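## Task

Put the removable shelf at the height of the wall rack level that carries red labels and slide it all the way in. Every bottle must finish upright on that shelf, and the result must hold without the robot supporting anything. Then release and pull the grippers away.

## Robot and tools

Robot: two six-joint arms with parallel grippers, named left_arm and right_arm. left_arm's base sits at (-0.013, +0.304, 0) m and right_arm's at (+0.038, -0.328, 0) m, each turned slightly about z. The names do not refer to image sides.

Scene frame: origin on the table top midway between the arms, +x out across the table, +z up, left_arm on the +y side. Each result's state line (left_arm: ... | right_arm: ...) gives each gripper's end_effector_position in metres and end_effector_quat_wxyz in this frame; the printed position may drift from the truth, more at long reach. Gripper's own axes: fingers point along +z, they open and close along y; the reported point lies between the pads, roughly 1 cm short of the tips.

Row layout (used by both motion tools): one flat list of 14 numbers covering both arms, each in [-1, 1]: dx, dy, dz, rx, ry, rz, opening for left_arm, then the same seven for right_arm. Always send all 14, even if one arm stays put. dx..rz are offsets, not poses, expressed in that gripper's own axes and measured from its pose in the most recent result showing it (before any such result in a scene, and for later calls within one reply, from where it is when the motion begins). Scale: 1.0 equals 0.6 m of translation or 180 degrees; rx, ry, rz form a single rotation vector. opening is absolute: +1 fully open (0.093 m), -1 closed.

execute_actions: argument actions is a list holding zero or one item; optional pictures (true/false). Empty list: only returns the state. {"rows": [...], "steps": n}: up to 15 rows, n up to 15 (default 15), one row per 1/30 s step, last row repeated if rows run out. Every row is counted from the same reference pose, not from the row before it. {"steps": n} with no rows is a wait of up to 300 steps counted from the previous result, thinking time included. A refused call sends nothing.

move: target is one 14-number row as above; speed in m/s, 0.002 to 0.5, default 0.25 (turning up to twice that in rad/s). Both grippers travel straight lines that finish together, lasting 0.5 to 10 s; longer paths stop unfinished at 10 s. Grip openings are applied at the start. Paths ignore obstacles and the other arm, grippers can lag, stray or overshoot the speed, especially with a nearly straight arm. Faster contact hits harder; aiming further beyond a contact presses harder. Its result adds a move: line with the ending (done, off_target, moving, held, fault), any limits (paced = pose clipped; held = some steps blocked, after which the arm may jump faster) and each gripper's remaining distance to target.

wait: seconds from 0 to 10; the robot gets nothing new.

zoom_image: camera (cam_left_wrist or cam_right_wrist) and region [x0, y0, x1, y1] in pixels of that camera's last full 504x504 image, top-left at (0, 0), at most 504 by 504.

read_manual: section "licences" (default) returns licence text; no motion.

finished_scene: scene = the number of the current scene. Replying without any tool call ends everything.

Controller behaviour: each step the commanded pose is clipped to within 70 mm and 16 degrees of the measured pose, then damped IK tracks it, favouring position over orientation. After an action ends, an arm only finishes its last clipped pose, so large offsets need several actions; check the result and send the remainder. Friction can leave a gripper up to about 31 mm short, and very small commands may not move it. Zero offsets do not mean hold: they pull the arm back to the reference pose. To keep an arm still, send the offset back to its desired pose in the first call of a reply and zeros afterwards, always with its proper opening. The simulation keeps running while you think. Joint ranges (rad): waist -2.618 to 3.054, shoulder 0 to 3.142, elbow 0 to 3.142, wrist pitch -1.571 to 1.571, wrist yaw -1.571 to 1.571, wrist roll -2.094 to 2.094.

Gripping: grip_measured is the finger motor's position on the same +1/-1 scale. Pads meet near -0.94; each millimetre of object width adds about 0.0208; each gripper's reading may be off by up to 0.02. Commanding further below an object's width squeezes harder, up to roughly 50-62 N per pad; thin parts under 5 mm get less. Keep resending the closing value to keep the hold. The last Joint positions entry per arm is the opening in metres.

Result lines: HELD marks steps where part of the row was not sent; pose unreachable names an arm whose command the clearance check altered; Hand target (when shown) is the pose each arm is driving toward; FAULT means an arm stopped. MOTOR HOT appears from 75 °C; at 90 °C the arm halts for 10 s; at 100 °C it goes limp and drops. Joint torques are noisy with fixed offsets.

Cameras: cam_left_wrist and cam_right_wrist, 504x504, come with each result unless pictures is false; calibration K, distortion and T_world_to_cam are given, accurate to about 0.5 degrees and 2.5 mm.

Avoid: arms striking or pressing each other, knocking anything off the table, dropping or tipping bottles, slamming or shoving hard. Random brief tugs on held parts or nudges to loose objects can happen. Before finishing, the shelf and bottles must stay put unaided, with grippers opened and withdrawn.

Each tool is called by a JSON object that holds its "op" and its "data", one argument or row to a line.

## Session

I'll start by looking at the current state.

{"op": "execute_actions", "data": {
  "actions": []
}}

Scene clock: 0.00 s of 6000.00 s.
left_arm: end_effector_position=(+0.3524, +0.2393, +0.4114) grip_measured=+0.999 end_effector_quat_wxyz=(+0.715, +0.057, +0.694, -0.068) | right_arm: end_effector_position=(+0.4018, -0.3990, +0.4133) grip_measured=+1.000 end_effector_quat_wxyz=(+0.712, +0.069, +0.695, -0.070)
Joint positions: left_arm=[-0.01   1.033  1.048  0.016  0.006 -0.013  0.093] | right_arm=[-0.011  1.033  1.062 -0.005  0.011  0.001  0.093]
Joint velocities: left_arm=[-0.007  0.012 -0.007 -0.022  0.022 -0.066  0.   ] | right_arm=[-0.007  0.012 -0.007 -0.007 -0.022  0.007  0.   ]
Joint torques (N m, as the arm reports them, + toward a larger angle): no reading
Hand target (left_arm): +0.352, +0.239, +0.411; +0.715, +0.057, +0.694, -0.068
Hand target (right_arm): +0.402, -0.399, +0.413; +0.712, +0.069, +0.695, -0.070

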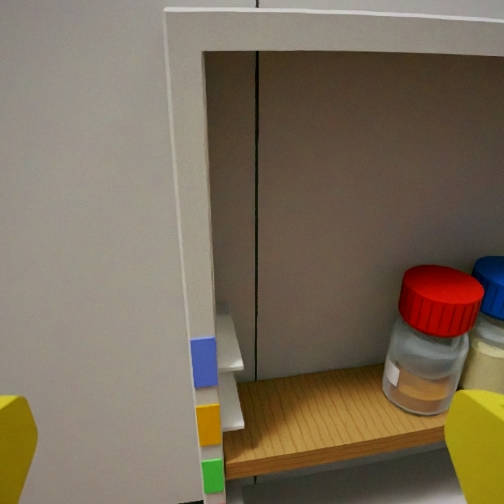

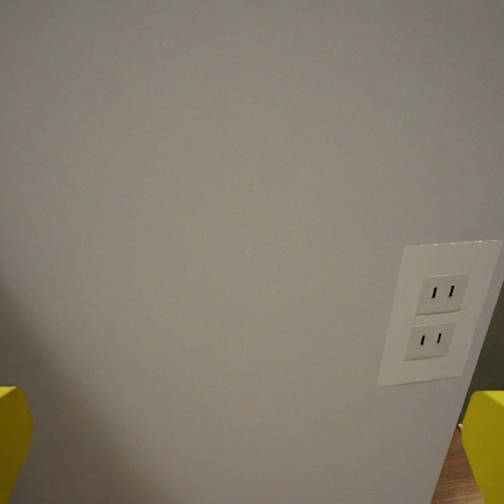

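{"op": "move", "data": {
  "target": [0, 0, -0.25, 0.08, 0, 0, 1, 0, 0.1, -0.3, -0.22, 0, 0, 1],
  "speed": 0.25
}}

Scene clock: 7.43 s of 6000.00 s.
left_arm: end_effector_position=(+0.2060, +0.2631, +0.4157) grip_measured=+0.999 end_effector_quat_wxyz=(+0.704, +0.153, +0.679, -0.143) | right_arm: end_effector_position=(+0.2381, -0.3018, +0.4131) grip_measured=+1.000 end_effector_quat_wxyz=(+0.692, -0.181, +0.680, +0.162)
Joint positions: left_arm=[ 0.571  0.563  0.972 -0.361  0.832 -0.014  0.093] | right_arm=[-0.624  0.572  0.979 -0.368 -1.29   0.007  0.093]
Joint velocities: left_arm=[-0.007 -0.002 -0.017 -0.037 -0.022 -0.051 -0.   ] | right_arm=[-0.027  0.007  0.002  0.007 -0.051 -0.007  0.   ]
Joint torques (N m, as the arm reports them, + toward a larger angle): left_arm=[0.57 0.73 5.71 1.99 0.02 0.01] | right_arm=[-1.1   1.26  5.24  1.87 -0.09 -0.16]
Hand target (left_arm): +0.205, +0.262, +0.408; +0.699, +0.152, +0.683, -0.148
Hand target (right_arm): +0.238, -0.303, +0.408; +0.690, -0.180, +0.682, +0.166
Off the commanded pose (left_arm): 0.009 m, 2 deg.
Off the commanded pose (right_arm): 0.005 m, 1 deg.
After step 90, 2.30 s passed at rest.
move: done
camera_calibration (this result's frames):
cam_left_wrist: T_world_to_cam=[[-0.41265, -0.910564, -0.0243495, 0.335406], [-0.355839, 0.185752, -0.915901, 0.445307], [0.83851, -0.369282, -0.400665, 0.175006], [0, 0, 0, 1]] pos_world=[0.150118, 0.287318, 0.486143]
cam_right_wrist: T_world_to_cam=[[0.455959, -0.888219, 0.0562908, -0.402466], [-0.349218, -0.236727, -0.906646, 0.426069], [0.818626, 0.393736, -0.41812, 0.17841], [0, 0, 0, 1]] pos_world=[0.186248, -0.326862, 0.483546]

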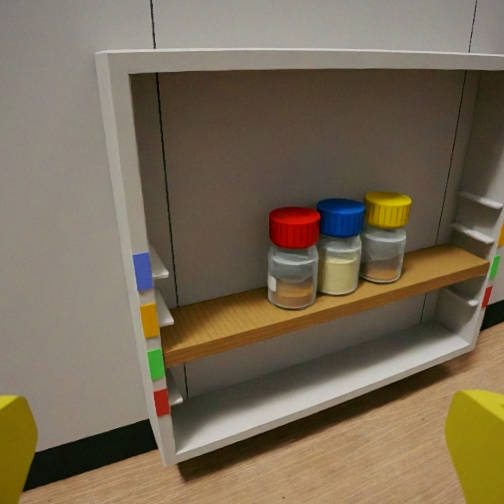

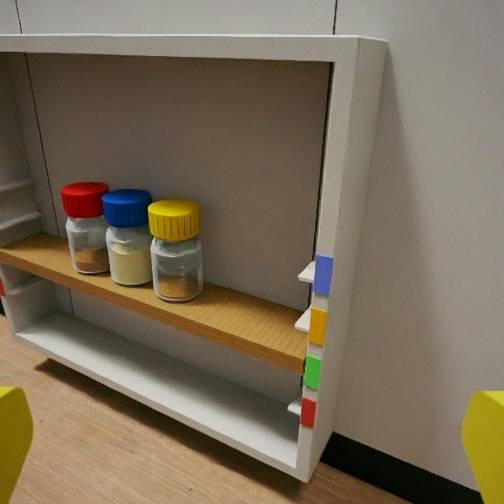

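{"op": "zoom_image", "data": {
  "camera": "cam_left_wrist",
  "region": [100, 220, 300, 480]
}}

{"op": "zoom_image", "data": {
  "camera": "cam_right_wrist",
  "region": [220, 230, 400, 490]
}}

{"op": "zoom_image", "data": {
  "camera": "cam_left_wrist",
  "region": [344, 160, 504, 380]
}}

{"op": "zoom_image", "data": {
  "camera": "cam_right_wrist",
  "region": [0, 150, 240, 390]
}}

Region (100, 220, 300, 480) of cam_left_wrist's 504x504 image, scaled by 1.938, with more detail than that image has; it fills the left 388 columns of this view, and the rest is white.

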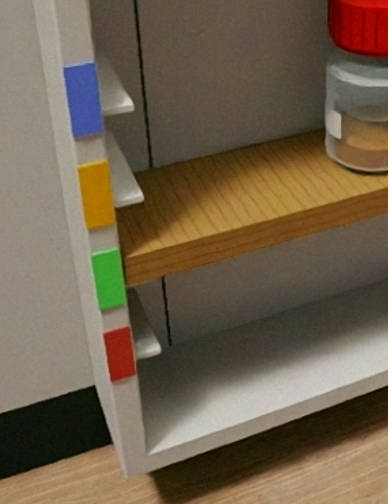

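Region (220, 230, 400, 490) of cam_right_wrist's 504x504 image, scaled by 1.938, with more detail than that image has; it fills the left 349 columns of this view, and the rest is white.

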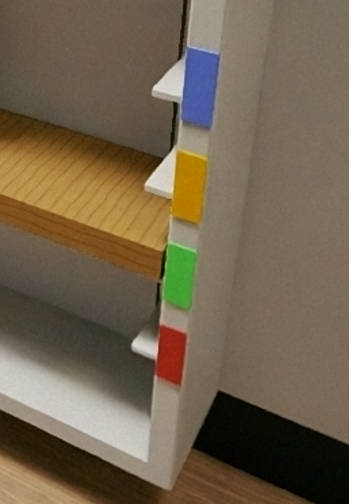

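Region (344, 160, 504, 380) of cam_left_wrist's 504x504 image, scaled by 2.291, with more detail than that image has; it fills the left 367 columns of this view, and the rest is white.

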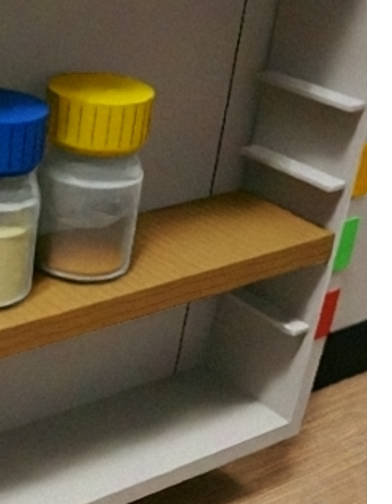

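Region (0, 150, 240, 390) of cam_right_wrist's 504x504 image, scaled by 2.100, with more detail than that image has.

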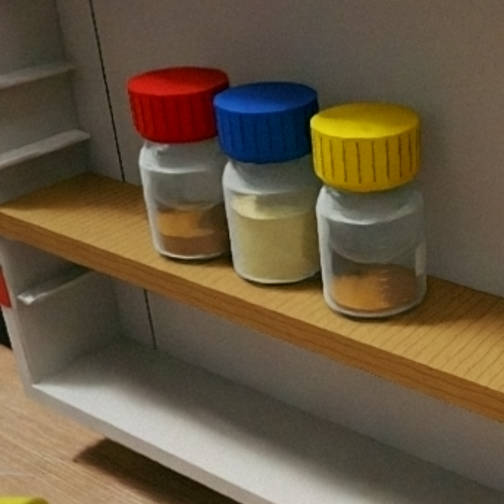

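{"op": "move", "data": {
  "target": [0.3383, -0.0101, 0.3821, -0.1144, -0.0966, -0.4965, 0.2, 0.324, 0.0535, 0.364, 0.127, -0.1184, 0.4977, 0.2],
  "speed": 0.2
}}

Scene clock: 92.17 s of 6000.00 s.
left_arm: end_effector_position=(+0.4147, +0.1728, +0.2112) grip_measured=+0.202 end_effector_quat_wxyz=(+0.490, -0.507, +0.504, -0.499) | right_arm: end_effector_position=(+0.4174, -0.1793, +0.2135) grip_measured=+0.202 end_effector_quat_wxyz=(+0.492, +0.507, +0.505, +0.496)
Joint positions: left_arm=[-0.303  1.578  0.646  0.908 -0.459 -1.593  0.055] | right_arm=[0.791 1.438 0.535 0.873 0.613 1.595 0.055]
Joint velocities: left_arm=[-0.012  0.002  0.032  0.022 -0.007 -0.037  0.   ] | right_arm=[ 0.007  0.002 -0.007 -0.022 -0.051  0.007 -0.   ]
Joint torques (N m, as the arm reports them, + toward a larger angle): left_arm=[-0.68 -4.93 10.    2.41 -0.28 -0.02] | right_arm=[ 0.52 -4.69  9.38  2.6   0.13 -0.12]
Hand target (left_arm): +0.419, +0.168, +0.219; +0.494, -0.506, +0.492, -0.508
Hand target (right_arm): +0.420, -0.174, +0.224; +0.493, +0.507, +0.491, +0.509
Off the commanded pose (left_arm): 0.013 m, 1 deg.
Off the commanded pose (right_arm): 0.008 m, 1 deg.
After step 90, 77.00 s passed at rest.
move: off_target (left_arm)
camera_calibration (this result's frames):
cam_left_wrist: T_world_to_cam=[[0.0179432, 0.00829447, 0.999805, -0.219314], [-0.43419, -0.900692, 0.0152645, 0.372625], [0.900643, -0.434379, -0.0125599, -0.211697], [0, 0, 0, 1]] pos_world=[0.356389, 0.245482, 0.210924]
cam_right_wrist: T_world_to_cam=[[-0.0393764, -0.0200035, -0.999024, 0.223585], [-0.431091, 0.902308, -0.00107559, 0.381757], [0.901449, 0.430628, -0.044153, -0.207851], [0, 0, 0, 1]] pos_world=[0.360743, -0.250484, 0.2146]

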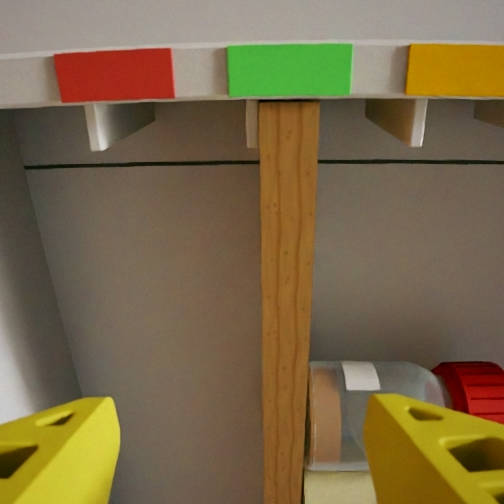

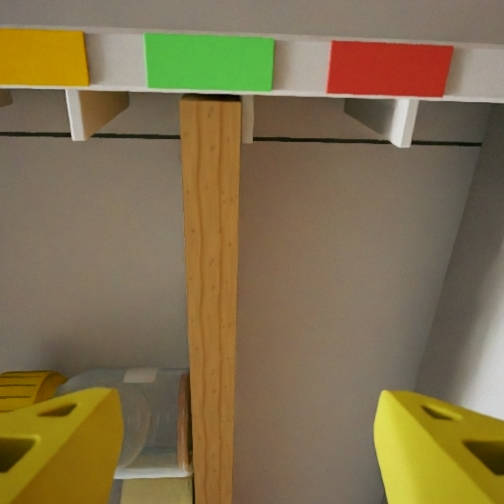

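{"op": "move", "data": {
  "target": [0.01, -0.03, 0.13, 0.01, 0, 0, 0.2, 0.007, 0.025, 0.126, -0.012, 0, 0, 0.2],
  "speed": 0.08
}}

Scene clock: 110.90 s of 6000.00 s.
left_arm: end_effector_position=(+0.4860, +0.1673, +0.2260) grip_measured=+0.202 end_effector_quat_wxyz=(+0.499, -0.502, +0.492, -0.507) | right_arm: end_effector_position=(+0.4872, -0.1747, +0.2158) grip_measured=+0.202 end_effector_quat_wxyz=(+0.498, +0.503, +0.505, +0.494)
Joint positions: left_arm=[-0.23   1.798  0.931  0.879 -0.392 -1.584  0.055] | right_arm=[0.679 1.676 0.769 0.889 0.505 1.574 0.055]
Joint velocities: left_arm=[-0.012  0.002  0.002  0.037  0.007  0.022 -0.001] | right_arm=[ 0.002 -0.007  0.002 -0.037 -0.081 -0.022 -0.   ]
Joint torques (N m, as the arm reports them, + toward a larger angle): left_arm=[ 0.46 -7.04 10.33  2.18  0.01  0.12] | right_arm=[-1.06 -7.05  9.42  2.65 -0.06 -0.23]
Hand target (left_arm): +0.493, +0.167, +0.226; +0.499, -0.498, +0.496, -0.506
Hand target (right_arm): +0.493, -0.174, +0.226; +0.502, +0.497, +0.496, +0.505
Off the commanded pose (left_arm): 0.007 m, 1 deg.
Off the commanded pose (right_arm): 0.012 m, 2 deg.
After step 90, 14.40 s passed at rest.
move: off_target (right_arm)
camera_calibration (this result's frames):
cam_left_wrist: T_world_to_cam=[[-0.0156403, 0.0151964, 0.999762, -0.220164], [-0.429449, -0.903064, 0.00700824, 0.39839], [0.902956, -0.429237, 0.0206503, -0.287635], [0, 0, 0, 1]] pos_world=[0.427366, 0.239654, 0.223259]
cam_right_wrist: T_world_to_cam=[[-0.0308884, -0.0323218, -0.999, 0.222472], [-0.427245, 0.903994, -0.0160379, 0.409393], [0.903608, 0.426322, -0.0417322, -0.274946], [0, 0, 0, 1]] pos_world=[0.430226, -0.245682, 0.217341]

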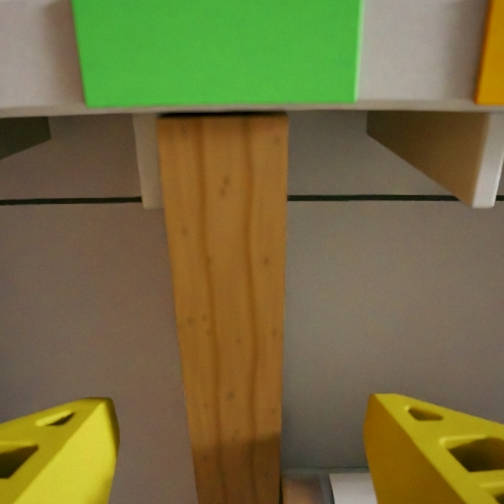

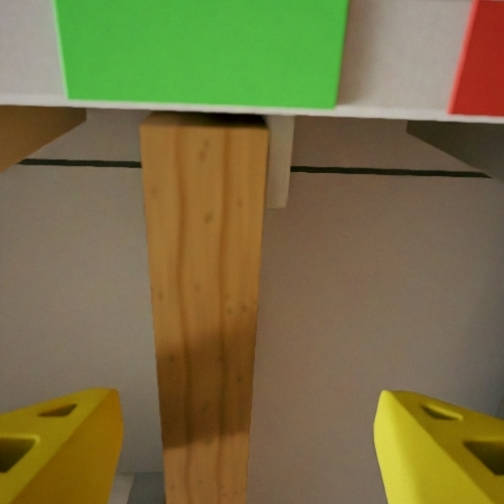

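{"op": "move", "data": {
  "target": [0, 0.002, 0.06, 0, 0, 0, 0.2, 0, 0.034, 0.058, -0.02, 0, 0.012, 0.2],
  "speed": 0.04
}}

Scene clock: 119.93 s of 6000.00 s.
left_arm: end_effector_position=(+0.5150, +0.1677, +0.2243) grip_measured=+0.202 end_effector_quat_wxyz=(+0.500, -0.503, +0.491, -0.506) | right_arm: end_effector_position=(+0.5163, -0.1738, +0.2250) grip_measured=+0.202 end_effector_quat_wxyz=(+0.502, +0.500, +0.492, +0.505)
Joint positions: left_arm=[-0.202  1.891  1.049  0.855 -0.369 -1.584  0.055] | right_arm=[0.642 1.764 0.88  0.901 0.471 1.574 0.055]
Joint velocities: left_arm=[-0.017 -0.002 -0.007  0.007  0.007 -0.037  0.   ] | right_arm=[-0.012  0.002 -0.002  0.051 -0.037 -0.007 -0.   ]
Joint torques (N m, as the arm reports them, + toward a larger angle): left_arm=[ 0.55 -7.95 10.2   2.15  0.09  0.07] | right_arm=[-1.09 -7.96  9.53  2.67 -0.09 -0.13]
Hand target (left_arm): +0.522, +0.168, +0.225; +0.499, -0.501, +0.492, -0.507
Hand target (right_arm): +0.522, -0.175, +0.235; +0.504, +0.496, +0.480, +0.518
Off the commanded pose (left_arm): 0.007 m, 0 deg.
Off the commanded pose (right_arm): 0.012 m, 2 deg.
After step 90, 4.73 s passed at rest.
move: off_target (right_arm)
camera_calibration (this result's frames):
cam_left_wrist: T_world_to_cam=[[-0.0158216, 0.0144624, 0.99977, -0.217845], [-0.42496, -0.90519, 0.00636907, 0.409323], [0.905074, -0.424762, 0.0204675, -0.31544], [0, 0, 0, 1]] pos_world=[0.455996, 0.239679, 0.221644]
cam_right_wrist: T_world_to_cam=[[0.000417784, -0.0157577, -0.999876, 0.219433], [-0.424356, 0.90538, -0.0144458, 0.419528], [0.905496, 0.424309, -0.00630862, -0.310528], [0, 0, 0, 1]] pos_world=[0.459119, -0.244614, 0.223507]

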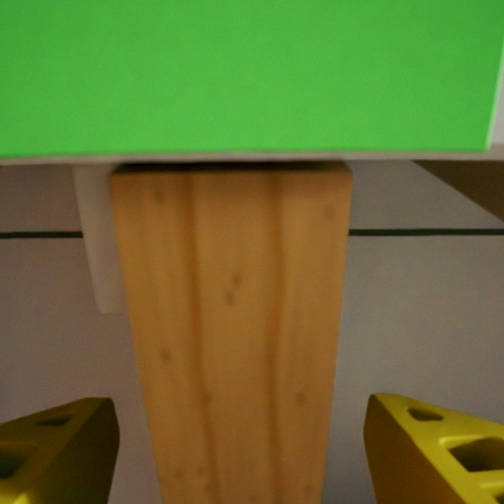

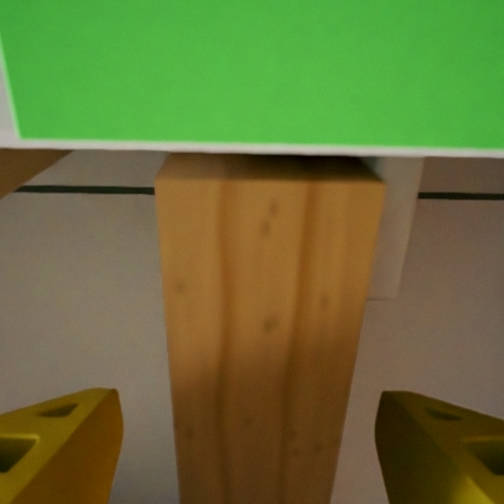

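{"op": "execute_actions", "data": {
  "actions": [
    {"rows": [[0,0,0.008,0,0,0,0.1,0,0.015,0.007,-0.008,0,0.005,0.1],[0,0,0.008,0,0,0,0.0,0,0.015,0.007,-0.008,0,0.005,0.0],[0,0,0.008,0,0,0,-0.1,0,0.015,0.007,-0.008,0,0.005,-0.1],[0,0,0.008,0,0,0,-0.2,0,0.015,0.007,-0.008,0,0.005,-0.2],[0,0,0.008,0,0,0,-0.3,0,0.015,0.007,-0.008,0,0.005,-0.3],[0,0,0.008,0,0,0,-0.38,0,0.015,0.007,-0.008,0,0.005,-0.38],[0,0,0.008,0,0,0,-0.44,0,0.015,0.007,-0.008,0,0.005,-0.44],[0,0,0.008,0,0,0,-0.49,0,0.015,0.007,-0.008,0,0.005,-0.49],[0,0,0.008,0,0,0,-0.54,0,0.015,0.007,-0.008,0,0.005,-0.54],[0,0,0.008,0,0,0,-0.59,0,0.015,0.007,-0.008,0,0.005,-0.59],[0,0,0.008,0,0,0,-0.65,0,0.015,0.007,-0.008,0,0.005,-0.65],[0,0,0.008,0,0,0,-0.72,0,0.015,0.007,-0.008,0,0.005,-0.72],[0,0,0.008,0,0,0,-0.8,0,0.015,0.007,-0.008,0,0.005,-0.8],[0,0,0.008,0,0,0,-0.87,0,0.015,0.007,-0.008,0,0.005,-0.87],[0,0,0.008,0,0,0,-0.92,0,0.015,0.007,-0.008,0,0.005,-0.92]], "steps": 15}
  ]
}}

Scene clock: 130.40 s of 6000.00 s.
left_arm: end_effector_position=(+0.5150, +0.1675, +0.2257) grip_measured=-0.724 end_effector_quat_wxyz=(+0.499, -0.503, +0.488, -0.510) | right_arm: end_effector_position=(+0.5162, -0.1736, +0.2257) grip_measured=-0.714 end_effector_quat_wxyz=(+0.502, +0.500, +0.491, +0.507)
Joint positions: left_arm=[-0.202  1.891  1.049  0.861 -0.368 -1.59   0.01 ] | right_arm=[0.642 1.764 0.88  0.904 0.469 1.576 0.011]
Joint velocities: left_arm=[ 0.012 -0.012 -0.007 -0.022 -0.037 -0.081 -0.001] | right_arm=[ 0.002 -0.007  0.007 -0.037  0.022 -0.037 -0.001]
Joint torques (N m, as the arm reports them, + toward a larger angle): left_arm=[ 0.24 -8.36  9.74  2.1  -0.07  0.11] | right_arm=[-0.74 -8.32  9.1   2.55 -0.03 -0.17]
Hand target (left_arm): +0.520, +0.168, +0.224; +0.500, -0.503, +0.491, -0.506
Hand target (right_arm): +0.520, -0.174, +0.234; +0.505, +0.498, +0.482, +0.515
Off the commanded pose (left_arm): 0.005 m, 1 deg.
Off the commanded pose (right_arm): 0.009 m, 1 deg.
Steps of this call (steps 1 to 90: nothing new was sent; then 6.97 s passed at rest; steps 91 to 105: all 15 steps of this action). Readings (end_effector_position):
91: left_arm (+0.5150, +0.1675, +0.2242) | right_arm (+0.5163, -0.1737, +0.2251)
92: left_arm (+0.5150, +0.1675, +0.2242) | right_arm (+0.5163, -0.1737, +0.2251)
94: left_arm (+0.5150, +0.1675, +0.2242) | right_arm (+0.5163, -0.1737, +0.2251)
98: left_arm (+0.5150, +0.1675, +0.2242) | right_arm (+0.5163, -0.1737, +0.2251)
105: the state above
camera_calibration (this result's frames):
cam_left_wrist: T_world_to_cam=[[-0.0215437, 0.0227376, 0.999509, -0.217635], [-0.425785, -0.904753, 0.0114046, 0.408411], [0.904568, -0.42533, 0.029173, -0.317111], [0, 0, 0, 1]] pos_world=[0.456055, 0.239583, 0.222122]
cam_right_wrist: T_world_to_cam=[[0.00352199, -0.0119452, -0.999922, 0.219276], [-0.425384, 0.904929, -0.0123087, 0.419335], [0.905006, 0.425395, -0.00189416, -0.311147], [0, 0, 0, 1]] pos_world=[0.459196, -0.244489, 0.223832]

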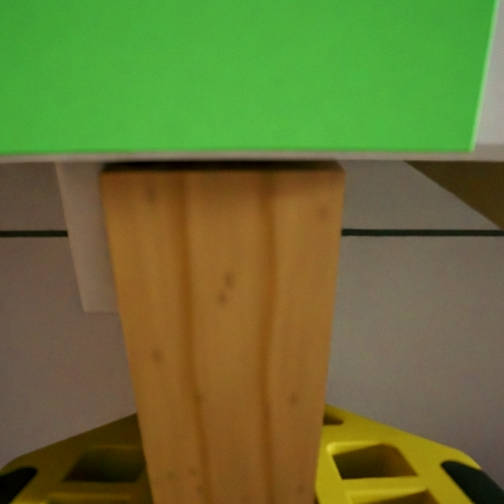

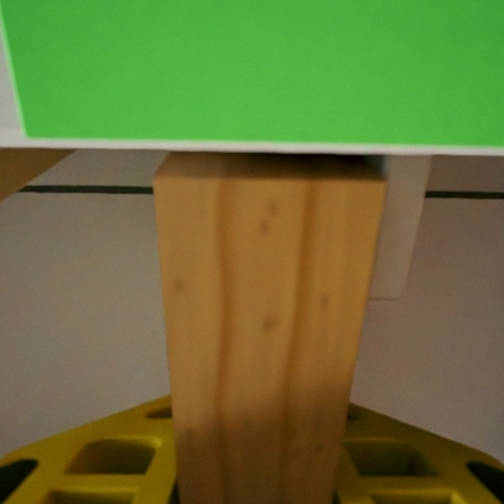

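{"op": "move", "data": {
  "target": [0, -0.022, 0, 0.004, 0, 0, -0.92, 0, 0.034, 0, -0.014, 0, 0.004, -0.92],
  "speed": 0.02
}}

Scene clock: 134.27 s of 6000.00 s.
left_arm: end_effector_position=(+0.5150, +0.1675, +0.2259) grip_measured=-0.724 end_effector_quat_wxyz=(+0.499, -0.503, +0.487, -0.510) | right_arm: end_effector_position=(+0.5162, -0.1736, +0.2257) grip_measured=-0.714 end_effector_quat_wxyz=(+0.502, +0.500, +0.491, +0.507)
Joint positions: left_arm=[-0.202  1.891  1.049  0.862 -0.368 -1.591  0.01 ] | right_arm=[0.642 1.764 0.88  0.904 0.469 1.576 0.011]
Joint velocities: left_arm=[ 0.007 -0.017 -0.007 -0.007 -0.066  0.007 -0.001] | right_arm=[-0.012  0.002 -0.017 -0.007 -0.022  0.022  0.001]
Joint torques (N m, as the arm reports them, + toward a larger angle): left_arm=[ -0.1  -10.84   9.44   1.98  -0.1    0.1 ] | right_arm=[ -0.33 -10.69   8.75   2.54   0.01  -0.25]
Hand target (left_arm): +0.515, +0.168, +0.239; +0.502, -0.500, +0.485, -0.513
Hand target (right_arm): +0.516, -0.174, +0.246; +0.509, +0.492, +0.476, +0.521
Off the commanded pose (left_arm): 0.013 m, 1 deg.
Off the commanded pose (right_arm): 0.020 m, 3 deg.
move: off_target (left_arm, right_arm)
camera_calibration (this result's frames):
cam_left_wrist: T_world_to_cam=[[-0.0222596, 0.0237716, 0.99947, -0.217607], [-0.425806, -0.904735, 0.0120351, 0.408274], [0.904541, -0.425312, 0.0302611, -0.317347], [0, 0, 0, 1]] pos_world=[0.456055, 0.239581, 0.222181]
cam_right_wrist: T_world_to_cam=[[0.00352199, -0.0119452, -0.999922, 0.219276], [-0.425384, 0.904929, -0.0123087, 0.419335], [0.905006, 0.425395, -0.00189416, -0.311147], [0, 0, 0, 1]] pos_world=[0.459196, -0.244489, 0.223832]

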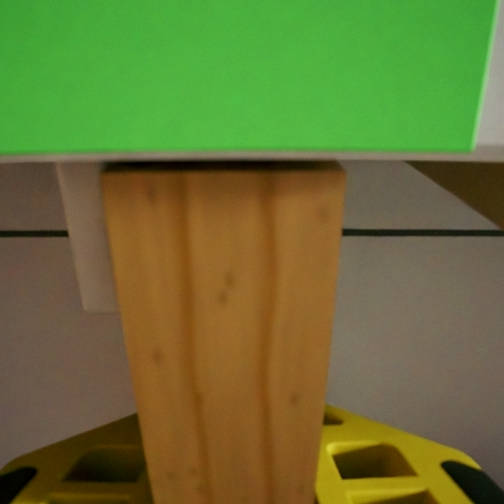

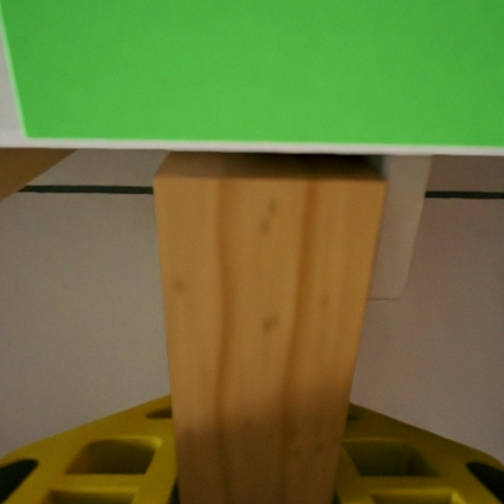

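{"op": "move", "data": {
  "target": [0, -0.048, 0, 0.018, 0, 0, -0.92, 0, 0.058, 0, -0.028, 0, 0.004, -0.92],
  "speed": 0.02
}}

Scene clock: 147.30 s of 6000.00 s.
left_arm: end_effector_position=(+0.5150, +0.1675, +0.2260) grip_measured=-0.724 end_effector_quat_wxyz=(+0.499, -0.503, +0.488, -0.510) | right_arm: end_effector_position=(+0.5162, -0.1736, +0.2263) grip_measured=-0.714 end_effector_quat_wxyz=(+0.503, +0.499, +0.491, +0.507)
Joint positions: left_arm=[-0.202  1.891  1.049  0.862 -0.368 -1.589  0.01 ] | right_arm=[0.642 1.764 0.88  0.907 0.469 1.573 0.011]
Joint velocities: left_arm=[-0.007 -0.012  0.007  0.066 -0.022  0.022 -0.001] | right_arm=[ 0.002  0.002  0.002 -0.007 -0.037  0.037  0.   ]
Joint torques (N m, as the arm reports them, + toward a larger angle): left_arm=[ -0.05 -11.55  10.08   2.29  -0.09   0.24] | right_arm=[ -0.36 -11.36   9.32   2.89   0.    -0.4 ]
Hand target (left_arm): +0.514, +0.168, +0.254; +0.513, -0.489, +0.473, -0.524
Hand target (right_arm): +0.515, -0.175, +0.260; +0.520, +0.481, +0.465, +0.531
Off the commanded pose (left_arm): 0.029 m, 3 deg.
Off the commanded pose (right_arm): 0.034 m, 5 deg.
After step 90, 7.60 s passed at rest.
move: off_target (left_arm, right_arm)
camera_calibration (this result's frames):
cam_left_wrist: T_world_to_cam=[[-0.0226094, 0.0223817, 0.999494, -0.217288], [-0.425784, -0.904763, 0.0106288, 0.408584], [0.904542, -0.425328, 0.0299859, -0.317284], [0, 0, 0, 1]] pos_world=[0.456053, 0.239585, 0.222349]
cam_right_wrist: T_world_to_cam=[[0.00589309, -0.0141793, -0.999882, 0.218254], [-0.425291, 0.904926, -0.0153393, 0.419981], [0.905037, 0.425332, -0.000697528, -0.311431], [0, 0, 0, 1]] pos_world=[0.459184, -0.244495, 0.224453]

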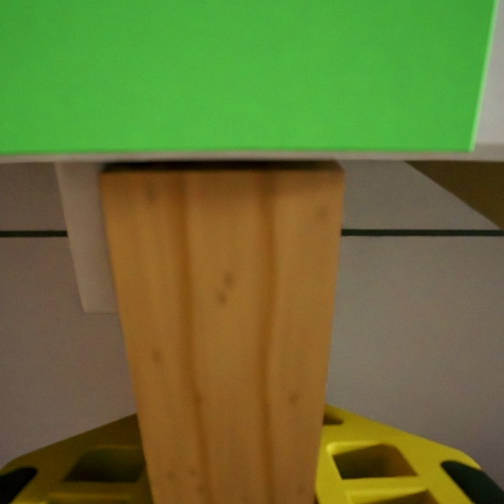

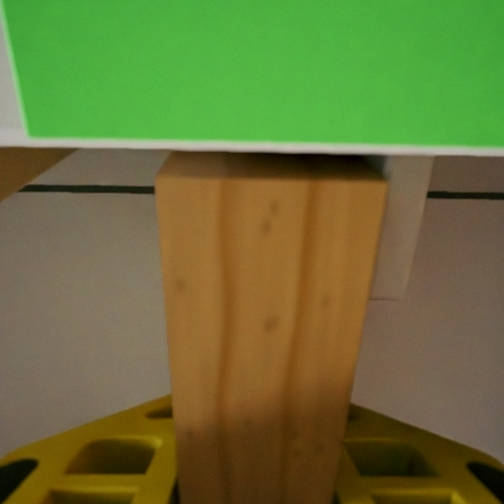

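{"op": "move", "data": {
  "target": [0, -0.078, 0, 0.04, 0, 0, -0.92, 0, 0.086, 0, -0.05, 0, 0.004, -0.92],
  "speed": 0.02
}}

Scene clock: 162.63 s of 6000.00 s.
left_arm: end_effector_position=(+0.5149, +0.1675, +0.2274) grip_measured=-0.724 end_effector_quat_wxyz=(+0.502, -0.501, +0.487, -0.511) | right_arm: end_effector_position=(+0.5162, -0.1737, +0.2275) grip_measured=-0.714 end_effector_quat_wxyz=(+0.505, +0.497, +0.490, +0.507)
Joint positions: left_arm=[-0.202  1.891  1.049  0.868 -0.368 -1.584  0.01 ] | right_arm=[0.642 1.764 0.88  0.912 0.469 1.567 0.011]
Joint velocities: left_arm=[ 0.017  0.012 -0.007 -0.081  0.022 -0.037 -0.001] | right_arm=[-0.012 -0.007  0.007 -0.022 -0.022  0.051  0.001]
Joint torques (N m, as the arm reports them, + toward a larger angle): left_arm=[ -0.03 -11.69  10.34   2.98  -0.08   0.43] | right_arm=[ -0.36 -11.29   9.46   3.65   0.    -0.65]
Hand target (left_arm): +0.512, +0.169, +0.272; +0.530, -0.471, +0.455, -0.539
Hand target (right_arm): +0.513, -0.176, +0.277; +0.536, +0.464, +0.447, +0.545
Off the commanded pose (left_arm): 0.045 m, 7 deg.
Off the commanded pose (right_arm): 0.050 m, 9 deg.
After step 90, 8.17 s passed at rest.
move: off_target (left_arm, right_arm)
camera_calibration (this result's frames):
cam_left_wrist: T_world_to_cam=[[-0.0282895, 0.0195934, 0.999408, -0.215286], [-0.425732, -0.904831, 0.00568836, 0.409675], [0.904407, -0.425319, 0.0339388, -0.318124], [0, 0, 0, 1]] pos_world=[0.456035, 0.239601, 0.223625]
cam_right_wrist: T_world_to_cam=[[0.0106373, -0.0178846, -0.999783, 0.216336], [-0.425079, 0.904919, -0.0207103, 0.421111], [0.905094, 0.425208, 0.00202356, -0.312069], [0, 0, 0, 1]] pos_world=[0.459156, -0.244508, 0.225642]

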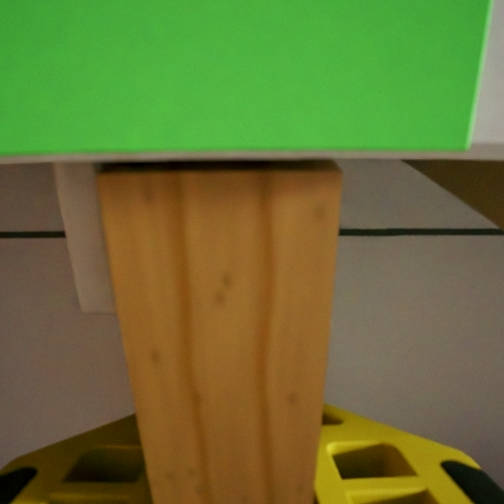

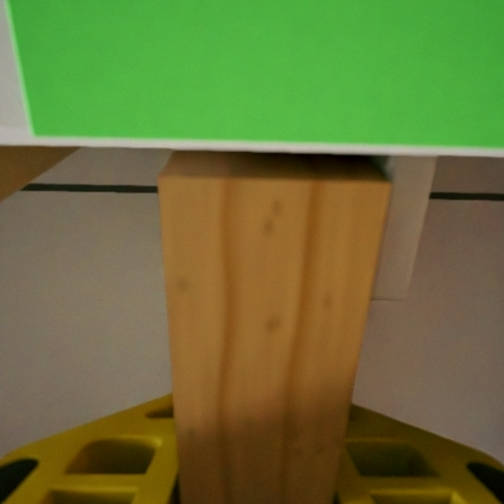

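{"op": "move", "data": {
  "target": [0, -0.09, 0.005, 0.052, 0, 0, -0.92, 0, 0.096, 0.005, -0.06, 0, 0.004, -0.92],
  "speed": 0.02
}}

Scene clock: 187.70 s of 6000.00 s.
left_arm: end_effector_position=(+0.5149, +0.1676, +0.2285) grip_measured=-0.724 end_effector_quat_wxyz=(+0.503, -0.499, +0.486, -0.512) | right_arm: end_effector_position=(+0.5162, -0.1736, +0.2290) grip_measured=-0.714 end_effector_quat_wxyz=(+0.508, +0.494, +0.490, +0.508)
Joint positions: left_arm=[-0.202  1.891  1.049  0.873 -0.368 -1.582  0.01 ] | right_arm=[0.642 1.764 0.88  0.92  0.469 1.56  0.011]
Joint velocities: left_arm=[-0.002 -0.012 -0.002 -0.066  0.007  0.007  0.   ] | right_arm=[ 0.027 -0.017 -0.002  0.007  0.022 -0.037 -0.001]
Joint torques (N m, as the arm reports them, + toward a larger angle): left_arm=[  0.13 -10.93  10.9    3.4   -0.06   0.58] | right_arm=[ -0.59 -10.5   10.12   4.    -0.04  -0.74]
Hand target (left_arm): +0.513, +0.169, +0.280; +0.540, -0.460, +0.444, -0.547
Hand target (right_arm): +0.514, -0.176, +0.284; +0.545, +0.455, +0.438, +0.552
Off the commanded pose (left_arm): 0.053 m, 9 deg.
Off the commanded pose (right_arm): 0.056 m, 10 deg.
After step 90, 17.13 s passed at rest.
move: off_target (left_arm, right_arm)
camera_calibration (this result's frames):
cam_left_wrist: T_world_to_cam=[[-0.0325553, 0.0189321, 0.999291, -0.21401], [-0.425696, -0.904861, 0.00327462, 0.410205], [0.904281, -0.425287, 0.0375173, -0.318888], [0, 0, 0, 1]] pos_world=[0.456019, 0.239611, 0.224479]
cam_right_wrist: T_world_to_cam=[[0.0170797, -0.0214966, -0.999623, 0.213777], [-0.424749, 0.904917, -0.0267172, 0.422345], [0.90515, 0.425046, 0.00632501, -0.313144], [0, 0, 0, 1]] pos_world=[0.459182, -0.244491, 0.226961]

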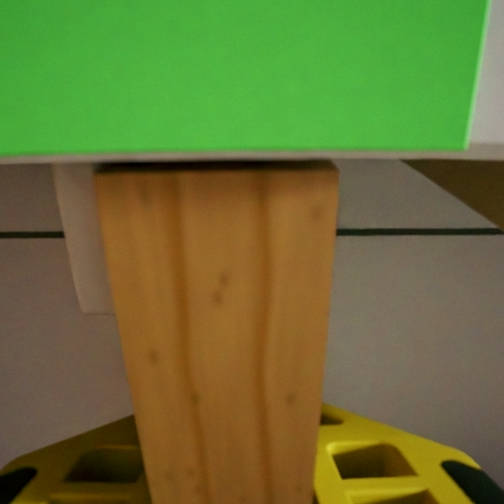

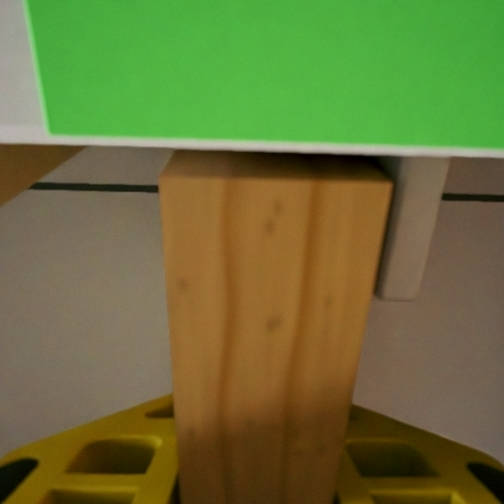

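{"op": "execute_actions", "data": {
  "actions": [
    {"rows": [[0,-0.088,0.000,0.050,0,0,-0.92,0,0.092,0.000,-0.056,0,0.006,-0.92],[0,-0.089,-0.003,0.050,0,0,-0.92,0,0.092,-0.003,-0.056,0,0.006,-0.92],[0,-0.089,-0.006,0.051,0,0,-0.92,0,0.092,-0.006,-0.056,0,0.006,-0.92],[0,-0.090,-0.009,0.051,0,0,-0.92,0,0.092,-0.009,-0.056,0,0.006,-0.92],[0,-0.090,-0.012,0.052,0,0,-0.92,0,0.092,-0.012,-0.056,0,0.006,-0.92],[0,-0.091,-0.015,0.052,0,0,-0.92,0,0.092,-0.015,-0.056,0,0.006,-0.92],[0,-0.091,-0.018,0.053,0,0,-0.92,0,0.092,-0.018,-0.056,0,0.006,-0.92],[0,-0.092,-0.021,0.053,0,0,-0.92,0,0.092,-0.021,-0.056,0,0.006,-0.92],[0,-0.092,-0.024,0.053,0,0,-0.92,0,0.092,-0.024,-0.056,0,0.006,-0.92],[0,-0.092,-0.027,0.053,0,0,-0.92,0,0.092,-0.027,-0.056,0,0.006,-0.92],[0,-0.092,-0.030,0.053,0,0,-0.92,0,0.092,-0.030,-0.056,0,0.006,-0.92],[0,-0.092,-0.033,0.053,0,0,-0.92,0,0.092,-0.033,-0.056,0,0.006,-0.92],[0,-0.092,-0.036,0.053,0,0,-0.92,0,0.092,-0.036,-0.056,0,0.006,-0.92],[0,-0.092,-0.038,0.053,0,0,-0.92,0,0.092,-0.038,-0.056,0,0.006,-0.92],[0,-0.092,-0.040,0.053,0,0,-0.92,0,0.092,-0.040,-0.056,0,0.006,-0.92]], "steps": 15}
  ]
}}

{"op": "execute_actions", "data": {
  "actions": [
    {"steps": 20}
  ]
}}

Scene clock: 210.80 s of 6000.00 s.
left_arm: end_effector_position=(+0.5036, +0.1658, +0.2278) grip_measured=-0.724 end_effector_quat_wxyz=(+0.503, -0.496, +0.487, -0.514) | right_arm: end_effector_position=(+0.5026, -0.1752, +0.2276) grip_measured=-0.714 end_effector_quat_wxyz=(+0.508, +0.496, +0.488, +0.508)
Joint positions: left_arm=[-0.215  1.861  0.999  0.897 -0.375 -1.579  0.01 ] | right_arm=[0.658 1.726 0.825 0.938 0.49  1.56  0.011]
Joint velocities: left_arm=[-0.042 -0.12  -0.198  0.037 -0.081  0.051 -0.002] | right_arm=[ 0.076 -0.159 -0.164  0.007  0.11  -0.022  0.   ]
Joint torques (N m, as the arm reports them, + toward a larger angle): left_arm=[ -0.49 -12.92   8.28   3.36  -0.15   0.58] | right_arm=[  0.48 -12.05   8.07   3.86  -0.02  -0.74]
Hand target (left_arm): +0.490, +0.168, +0.281; +0.540, -0.460, +0.443, -0.549
Hand target (right_arm): +0.490, -0.175, +0.281; +0.541, +0.459, +0.439, +0.552
Off the commanded pose (left_arm): 0.057 m, 9 deg.
Off the commanded pose (right_arm): 0.057 m, 10 deg.
Steps of this call (steps 1 to 90: nothing new was sent; then 19.60 s passed at rest; steps 91 to 105: all 15 steps of this action). Readings (end_effector_position):
91: left_arm (+0.5149, +0.1676, +0.2285) | right_arm (+0.5162, -0.1736, +0.2290)
92: left_arm (+0.5149, +0.1676, +0.2285) | right_arm (+0.5162, -0.1736, +0.2290)
94: left_arm (+0.5149, +0.1676, +0.2286) | right_arm (+0.5162, -0.1736, +0.2290)
98: left_arm (+0.5140, +0.1670, +0.2278) | right_arm (+0.5143, -0.1741, +0.2280)
105: the state above
camera_calibration (this result's frames):
cam_left_wrist: T_world_to_cam=[[-0.0366256, 0.0179473, 0.999168, -0.211382], [-0.431136, -0.902287, 0.000403358, 0.406758], [0.901543, -0.430762, 0.0407845, -0.307817], [0, 0, 0, 1]] pos_world=[0.445137, 0.23821, 0.223597]
cam_right_wrist: T_world_to_cam=[[0.0176803, -0.0200157, -0.999643, 0.212615], [-0.420953, 0.906721, -0.0256004, 0.416093], [0.90691, 0.421256, 0.00760538, -0.301953], [0, 0, 0, 1]] pos_world=[0.445241, -0.245825, 0.225488]

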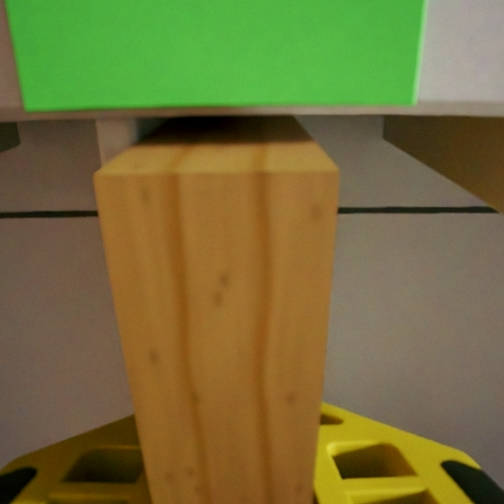

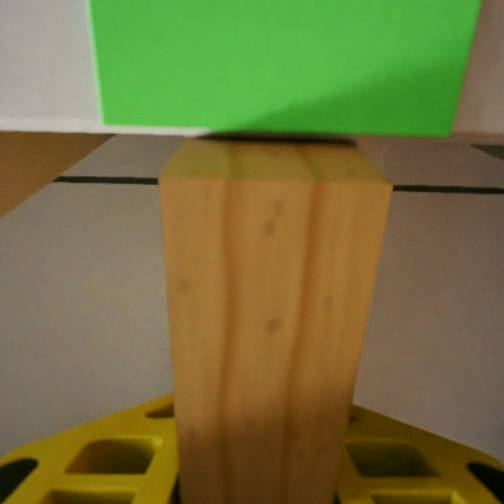

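Scene clock: 211.47 s of 6000.00 s.
left_arm: end_effector_position=(+0.5009, +0.1659, +0.2277) grip_measured=-0.724 end_effector_quat_wxyz=(+0.503, -0.497, +0.487, -0.514) | right_arm: end_effector_position=(+0.4999, -0.1752, +0.2277) grip_measured=-0.714 end_effector_quat_wxyz=(+0.509, +0.496, +0.488, +0.507)
Joint positions: left_arm=[-0.217  1.853  0.988  0.901 -0.378 -1.579  0.01 ] | right_arm=[0.662 1.718 0.815 0.939 0.495 1.56  0.011]
Joint velocities: left_arm=[-0.012  0.002  0.002 -0.095  0.037 -0.007 -0.   ] | right_arm=[-0.017  0.007 -0.022 -0.051  0.007 -0.022 -0.001]
Joint torques (N m, as the arm reports them, + toward a larger angle): left_arm=[ -0.51 -12.77   8.11   3.42  -0.21   0.58] | right_arm=[  0.45 -11.99   7.97   3.9    0.03  -0.74]
Hand target (left_arm): +0.490, +0.168, +0.281; +0.540, -0.460, +0.443, -0.549
Hand target (right_arm): +0.490, -0.175, +0.281; +0.541, +0.459, +0.439, +0.552
Off the commanded pose (left_arm): 0.056 m, 9 deg.
Off the commanded pose (right_arm): 0.056 m, 10 deg.
Steps of this call (steps 1 to 20: nothing new was sent). Readings (end_effector_position):
1: left_arm (+0.5022, +0.1659, +0.2277) | right_arm (+0.5012, -0.1753, +0.2276)
2: left_arm (+0.5014, +0.1658, +0.2277) | right_arm (+0.5004, -0.1752, +0.2276)
4: left_arm (+0.5009, +0.1659, +0.2276) | right_arm (+0.4999, -0.1752, +0.2277)
8: left_arm (+0.5009, +0.1659, +0.2277) | right_arm (+0.4999, -0.1752, +0.2277)
20: the state above
camera_calibration (this result's frames):
cam_left_wrist: T_world_to_cam=[[-0.0365942, 0.0180331, 0.999167, -0.211477], [-0.430449, -0.902615, 0.000525386, 0.405394], [0.901873, -0.430072, 0.0407928, -0.30564], [0, 0, 0, 1]] pos_world=[0.442411, 0.238281, 0.223556]
cam_right_wrist: T_world_to_cam=[[0.0175663, -0.0198622, -0.999648, 0.212822], [-0.419921, 0.907205, -0.0254045, 0.414511], [0.907391, 0.42022, 0.0075957, -0.299958], [0, 0, 0, 1]] pos_world=[0.442502, -0.245771, 0.225556]

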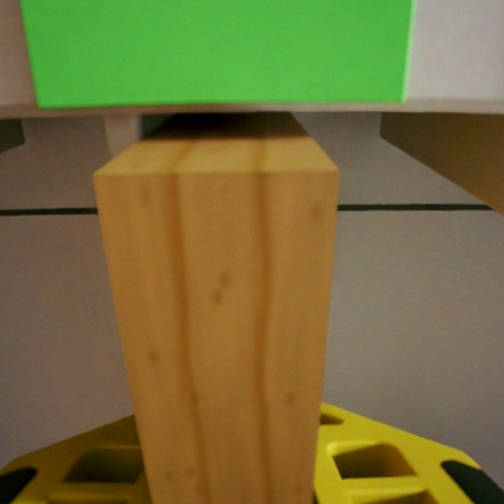

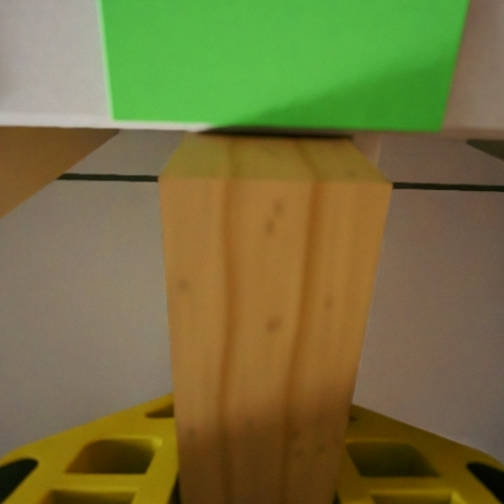

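{"op": "execute_actions", "data": {
  "actions": [
    {"rows": [[-0.004,-0.091,-0.017,0.051,0,0,-0.92,0.003,0.091,-0.015,-0.056,0,0.006,-0.92],[-0.004,-0.093,-0.020,0.052,0,0,-0.92,0.003,0.093,-0.018,-0.056,0,0.006,-0.92],[-0.004,-0.095,-0.023,0.053,0,0,-0.92,0.003,0.095,-0.021,-0.057,0,0.006,-0.92],[-0.004,-0.097,-0.026,0.054,0,0,-0.92,0.003,0.097,-0.024,-0.057,0,0.006,-0.92],[-0.004,-0.099,-0.029,0.055,0,0,-0.92,0.003,0.099,-0.027,-0.058,0,0.006,-0.92],[-0.004,-0.100,-0.032,0.055,0,0,-0.92,0.003,0.100,-0.030,-0.058,0,0.006,-0.92],[-0.004,-0.101,-0.035,0.055,0,0,-0.92,0.003,0.101,-0.033,-0.058,0,0.006,-0.92],[-0.004,-0.101,-0.038,0.055,0,0,-0.92,0.003,0.101,-0.036,-0.058,0,0.006,-0.92],[-0.004,-0.101,-0.041,0.055,0,0,-0.92,0.003,0.101,-0.039,-0.058,0,0.006,-0.92],[-0.004,-0.101,-0.044,0.055,0,0,-0.92,0.003,0.101,-0.042,-0.058,0,0.006,-0.92],[-0.004,-0.101,-0.047,0.055,0,0,-0.92,0.003,0.101,-0.045,-0.058,0,0.006,-0.92],[-0.004,-0.101,-0.050,0.055,0,0,-0.92,0.003,0.101,-0.048,-0.058,0,0.006,-0.92],[-0.004,-0.101,-0.053,0.055,0,0,-0.92,0.003,0.101,-0.051,-0.058,0,0.006,-0.92],[-0.004,-0.101,-0.056,0.055,0,0,-0.92,0.003,0.101,-0.054,-0.058,0,0.006,-0.92],[-0.004,-0.101,-0.059,0.055,0,0,-0.92,0.003,0.101,-0.057,-0.058,0,0.006,-0.92]], "steps": 15}
  ],
  "pictures": false
}}

{"op": "execute_actions", "data": {
  "actions": [
    {"steps": 12}
  ]
}}

Scene clock: 225.60 s of 6000.00 s.
left_arm: end_effector_position=(+0.4788, +0.1669, +0.2340) grip_measured=-0.724 end_effector_quat_wxyz=(+0.504, -0.493, +0.484, -0.518) | right_arm: end_effector_position=(+0.4768, -0.1744, +0.2347) grip_measured=-0.714 end_effector_quat_wxyz=(+0.513, +0.493, +0.484, +0.510)
Joint positions: left_arm=[-0.236  1.776  0.903  0.921 -0.393 -1.576  0.01 ] | right_arm=[0.7   1.64  0.744 0.948 0.535 1.549 0.011]
Joint velocities: left_arm=[-0.076 -0.188 -0.212  0.037 -0.051 -0.007  0.   ] | right_arm=[ 0.076 -0.164 -0.173  0.066  0.139 -0.022 -0.001]
Joint torques (N m, as the arm reports them, + toward a larger angle): left_arm=[ -0.57 -12.16   8.1    3.41  -0.13   0.64] | right_arm=[  0.5  -10.98   7.87   3.82  -0.04  -0.75]
Hand target (left_arm): +0.465, +0.169, +0.285; +0.541, -0.456, +0.441, -0.552
Hand target (right_arm): +0.464, -0.175, +0.285; +0.543, +0.459, +0.436, +0.552
Off the commanded pose (left_arm): 0.055 m, 9 deg.
Off the commanded pose (right_arm): 0.054 m, 10 deg.
Steps of this call (steps 1 to 90: nothing new was sent; then 10.63 s passed at rest; steps 91 to 105: all 15 steps of this action). Readings (end_effector_position):
91: left_arm (+0.5009, +0.1659, +0.2277) | right_arm (+0.4999, -0.1752, +0.2279)
92: left_arm (+0.5006, +0.1660, +0.2275) | right_arm (+0.4993, -0.1750, +0.2277)
94: left_arm (+0.4983, +0.1665, +0.2275) | right_arm (+0.4967, -0.1746, +0.2274)
98: left_arm (+0.4914, +0.1669, +0.2293) | right_arm (+0.4895, -0.1741, +0.2299)
105: the state above

Scene clock: 226.00 s of 6000.00 s.
left_arm: end_effector_position=(+0.4756, +0.1669, +0.2350) grip_measured=-0.724 end_effector_quat_wxyz=(+0.505, -0.493, +0.483, -0.519) | right_arm: end_effector_position=(+0.4735, -0.1744, +0.2356) grip_measured=-0.714 end_effector_quat_wxyz=(+0.514, +0.493, +0.483, +0.510)
Joint positions: left_arm=[-0.24   1.765  0.891  0.926 -0.398 -1.575  0.01 ] | right_arm=[0.706 1.629 0.734 0.952 0.542 1.548 0.011]
Joint velocities: left_arm=[-0.007  0.012 -0.002 -0.022  0.007 -0.007 -0.001] | right_arm=[-0.022  0.007 -0.017  0.022  0.022 -0.022  0.001]
Joint torques (N m, as the arm reports them, + toward a larger angle): left_arm=[ -0.56 -11.84   8.04   3.39  -0.18   0.62] | right_arm=[  0.44 -10.93   7.94   3.82   0.03  -0.75]
Hand target (left_arm): +0.465, +0.169, +0.285; +0.541, -0.456, +0.441, -0.552
Hand target (right_arm): +0.464, -0.175, +0.285; +0.543, +0.459, +0.435, +0.552
Off the commanded pose (left_arm): 0.054 m, 9 deg.
Off the commanded pose (right_arm): 0.053 m, 10 deg.
Steps of this call (steps 1 to 12: nothing new was sent). Readings (end_effector_position):
1: left_arm (+0.4773, +0.1669, +0.2343) | right_arm (+0.4753, -0.1743, +0.2350)
2: left_arm (+0.4762, +0.1668, +0.2346) | right_arm (+0.4742, -0.1743, +0.2351)
4: left_arm (+0.4756, +0.1669, +0.2349) | right_arm (+0.4735, -0.1744, +0.2355)
8: left_arm (+0.4756, +0.1669, +0.2350) | right_arm (+0.4735, -0.1744, +0.2356)
12: the state above
camera_calibration (this result's frames):
cam_left_wrist: T_world_to_cam=[[-0.0510154, 0.0208619, 0.99848, -0.213098], [-0.433389, -0.901201, -0.00331377, 0.397392], [0.899762, -0.432899, 0.0550164, -0.284537], [0, 0, 0, 1]] pos_world=[0.417369, 0.2394, 0.229746]
cam_right_wrist: T_world_to_cam=[[0.0332674, -0.0207816, -0.99923, 0.213467], [-0.415943, 0.908801, -0.0327489, 0.403007], [0.908782, 0.416712, 0.0215895, -0.280997], [0, 0, 0, 1]] pos_world=[0.415892, -0.244722, 0.232567]

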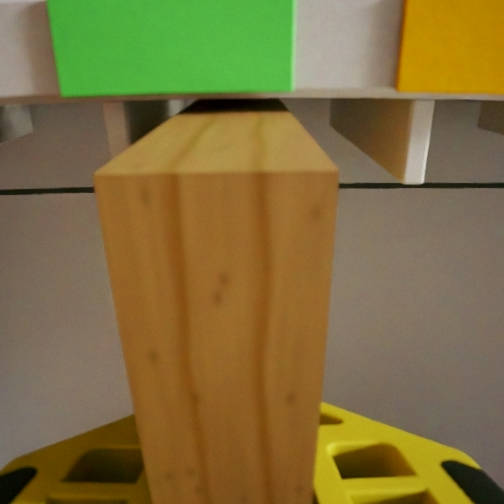

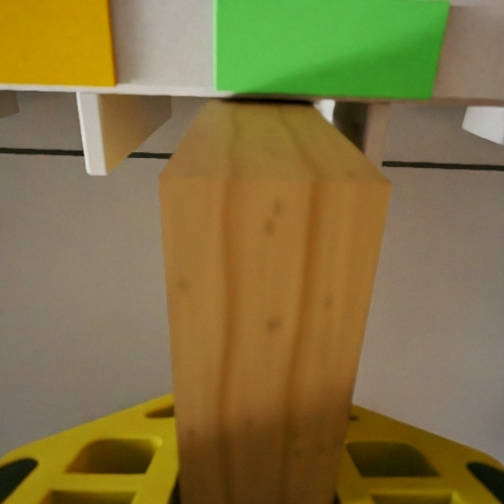

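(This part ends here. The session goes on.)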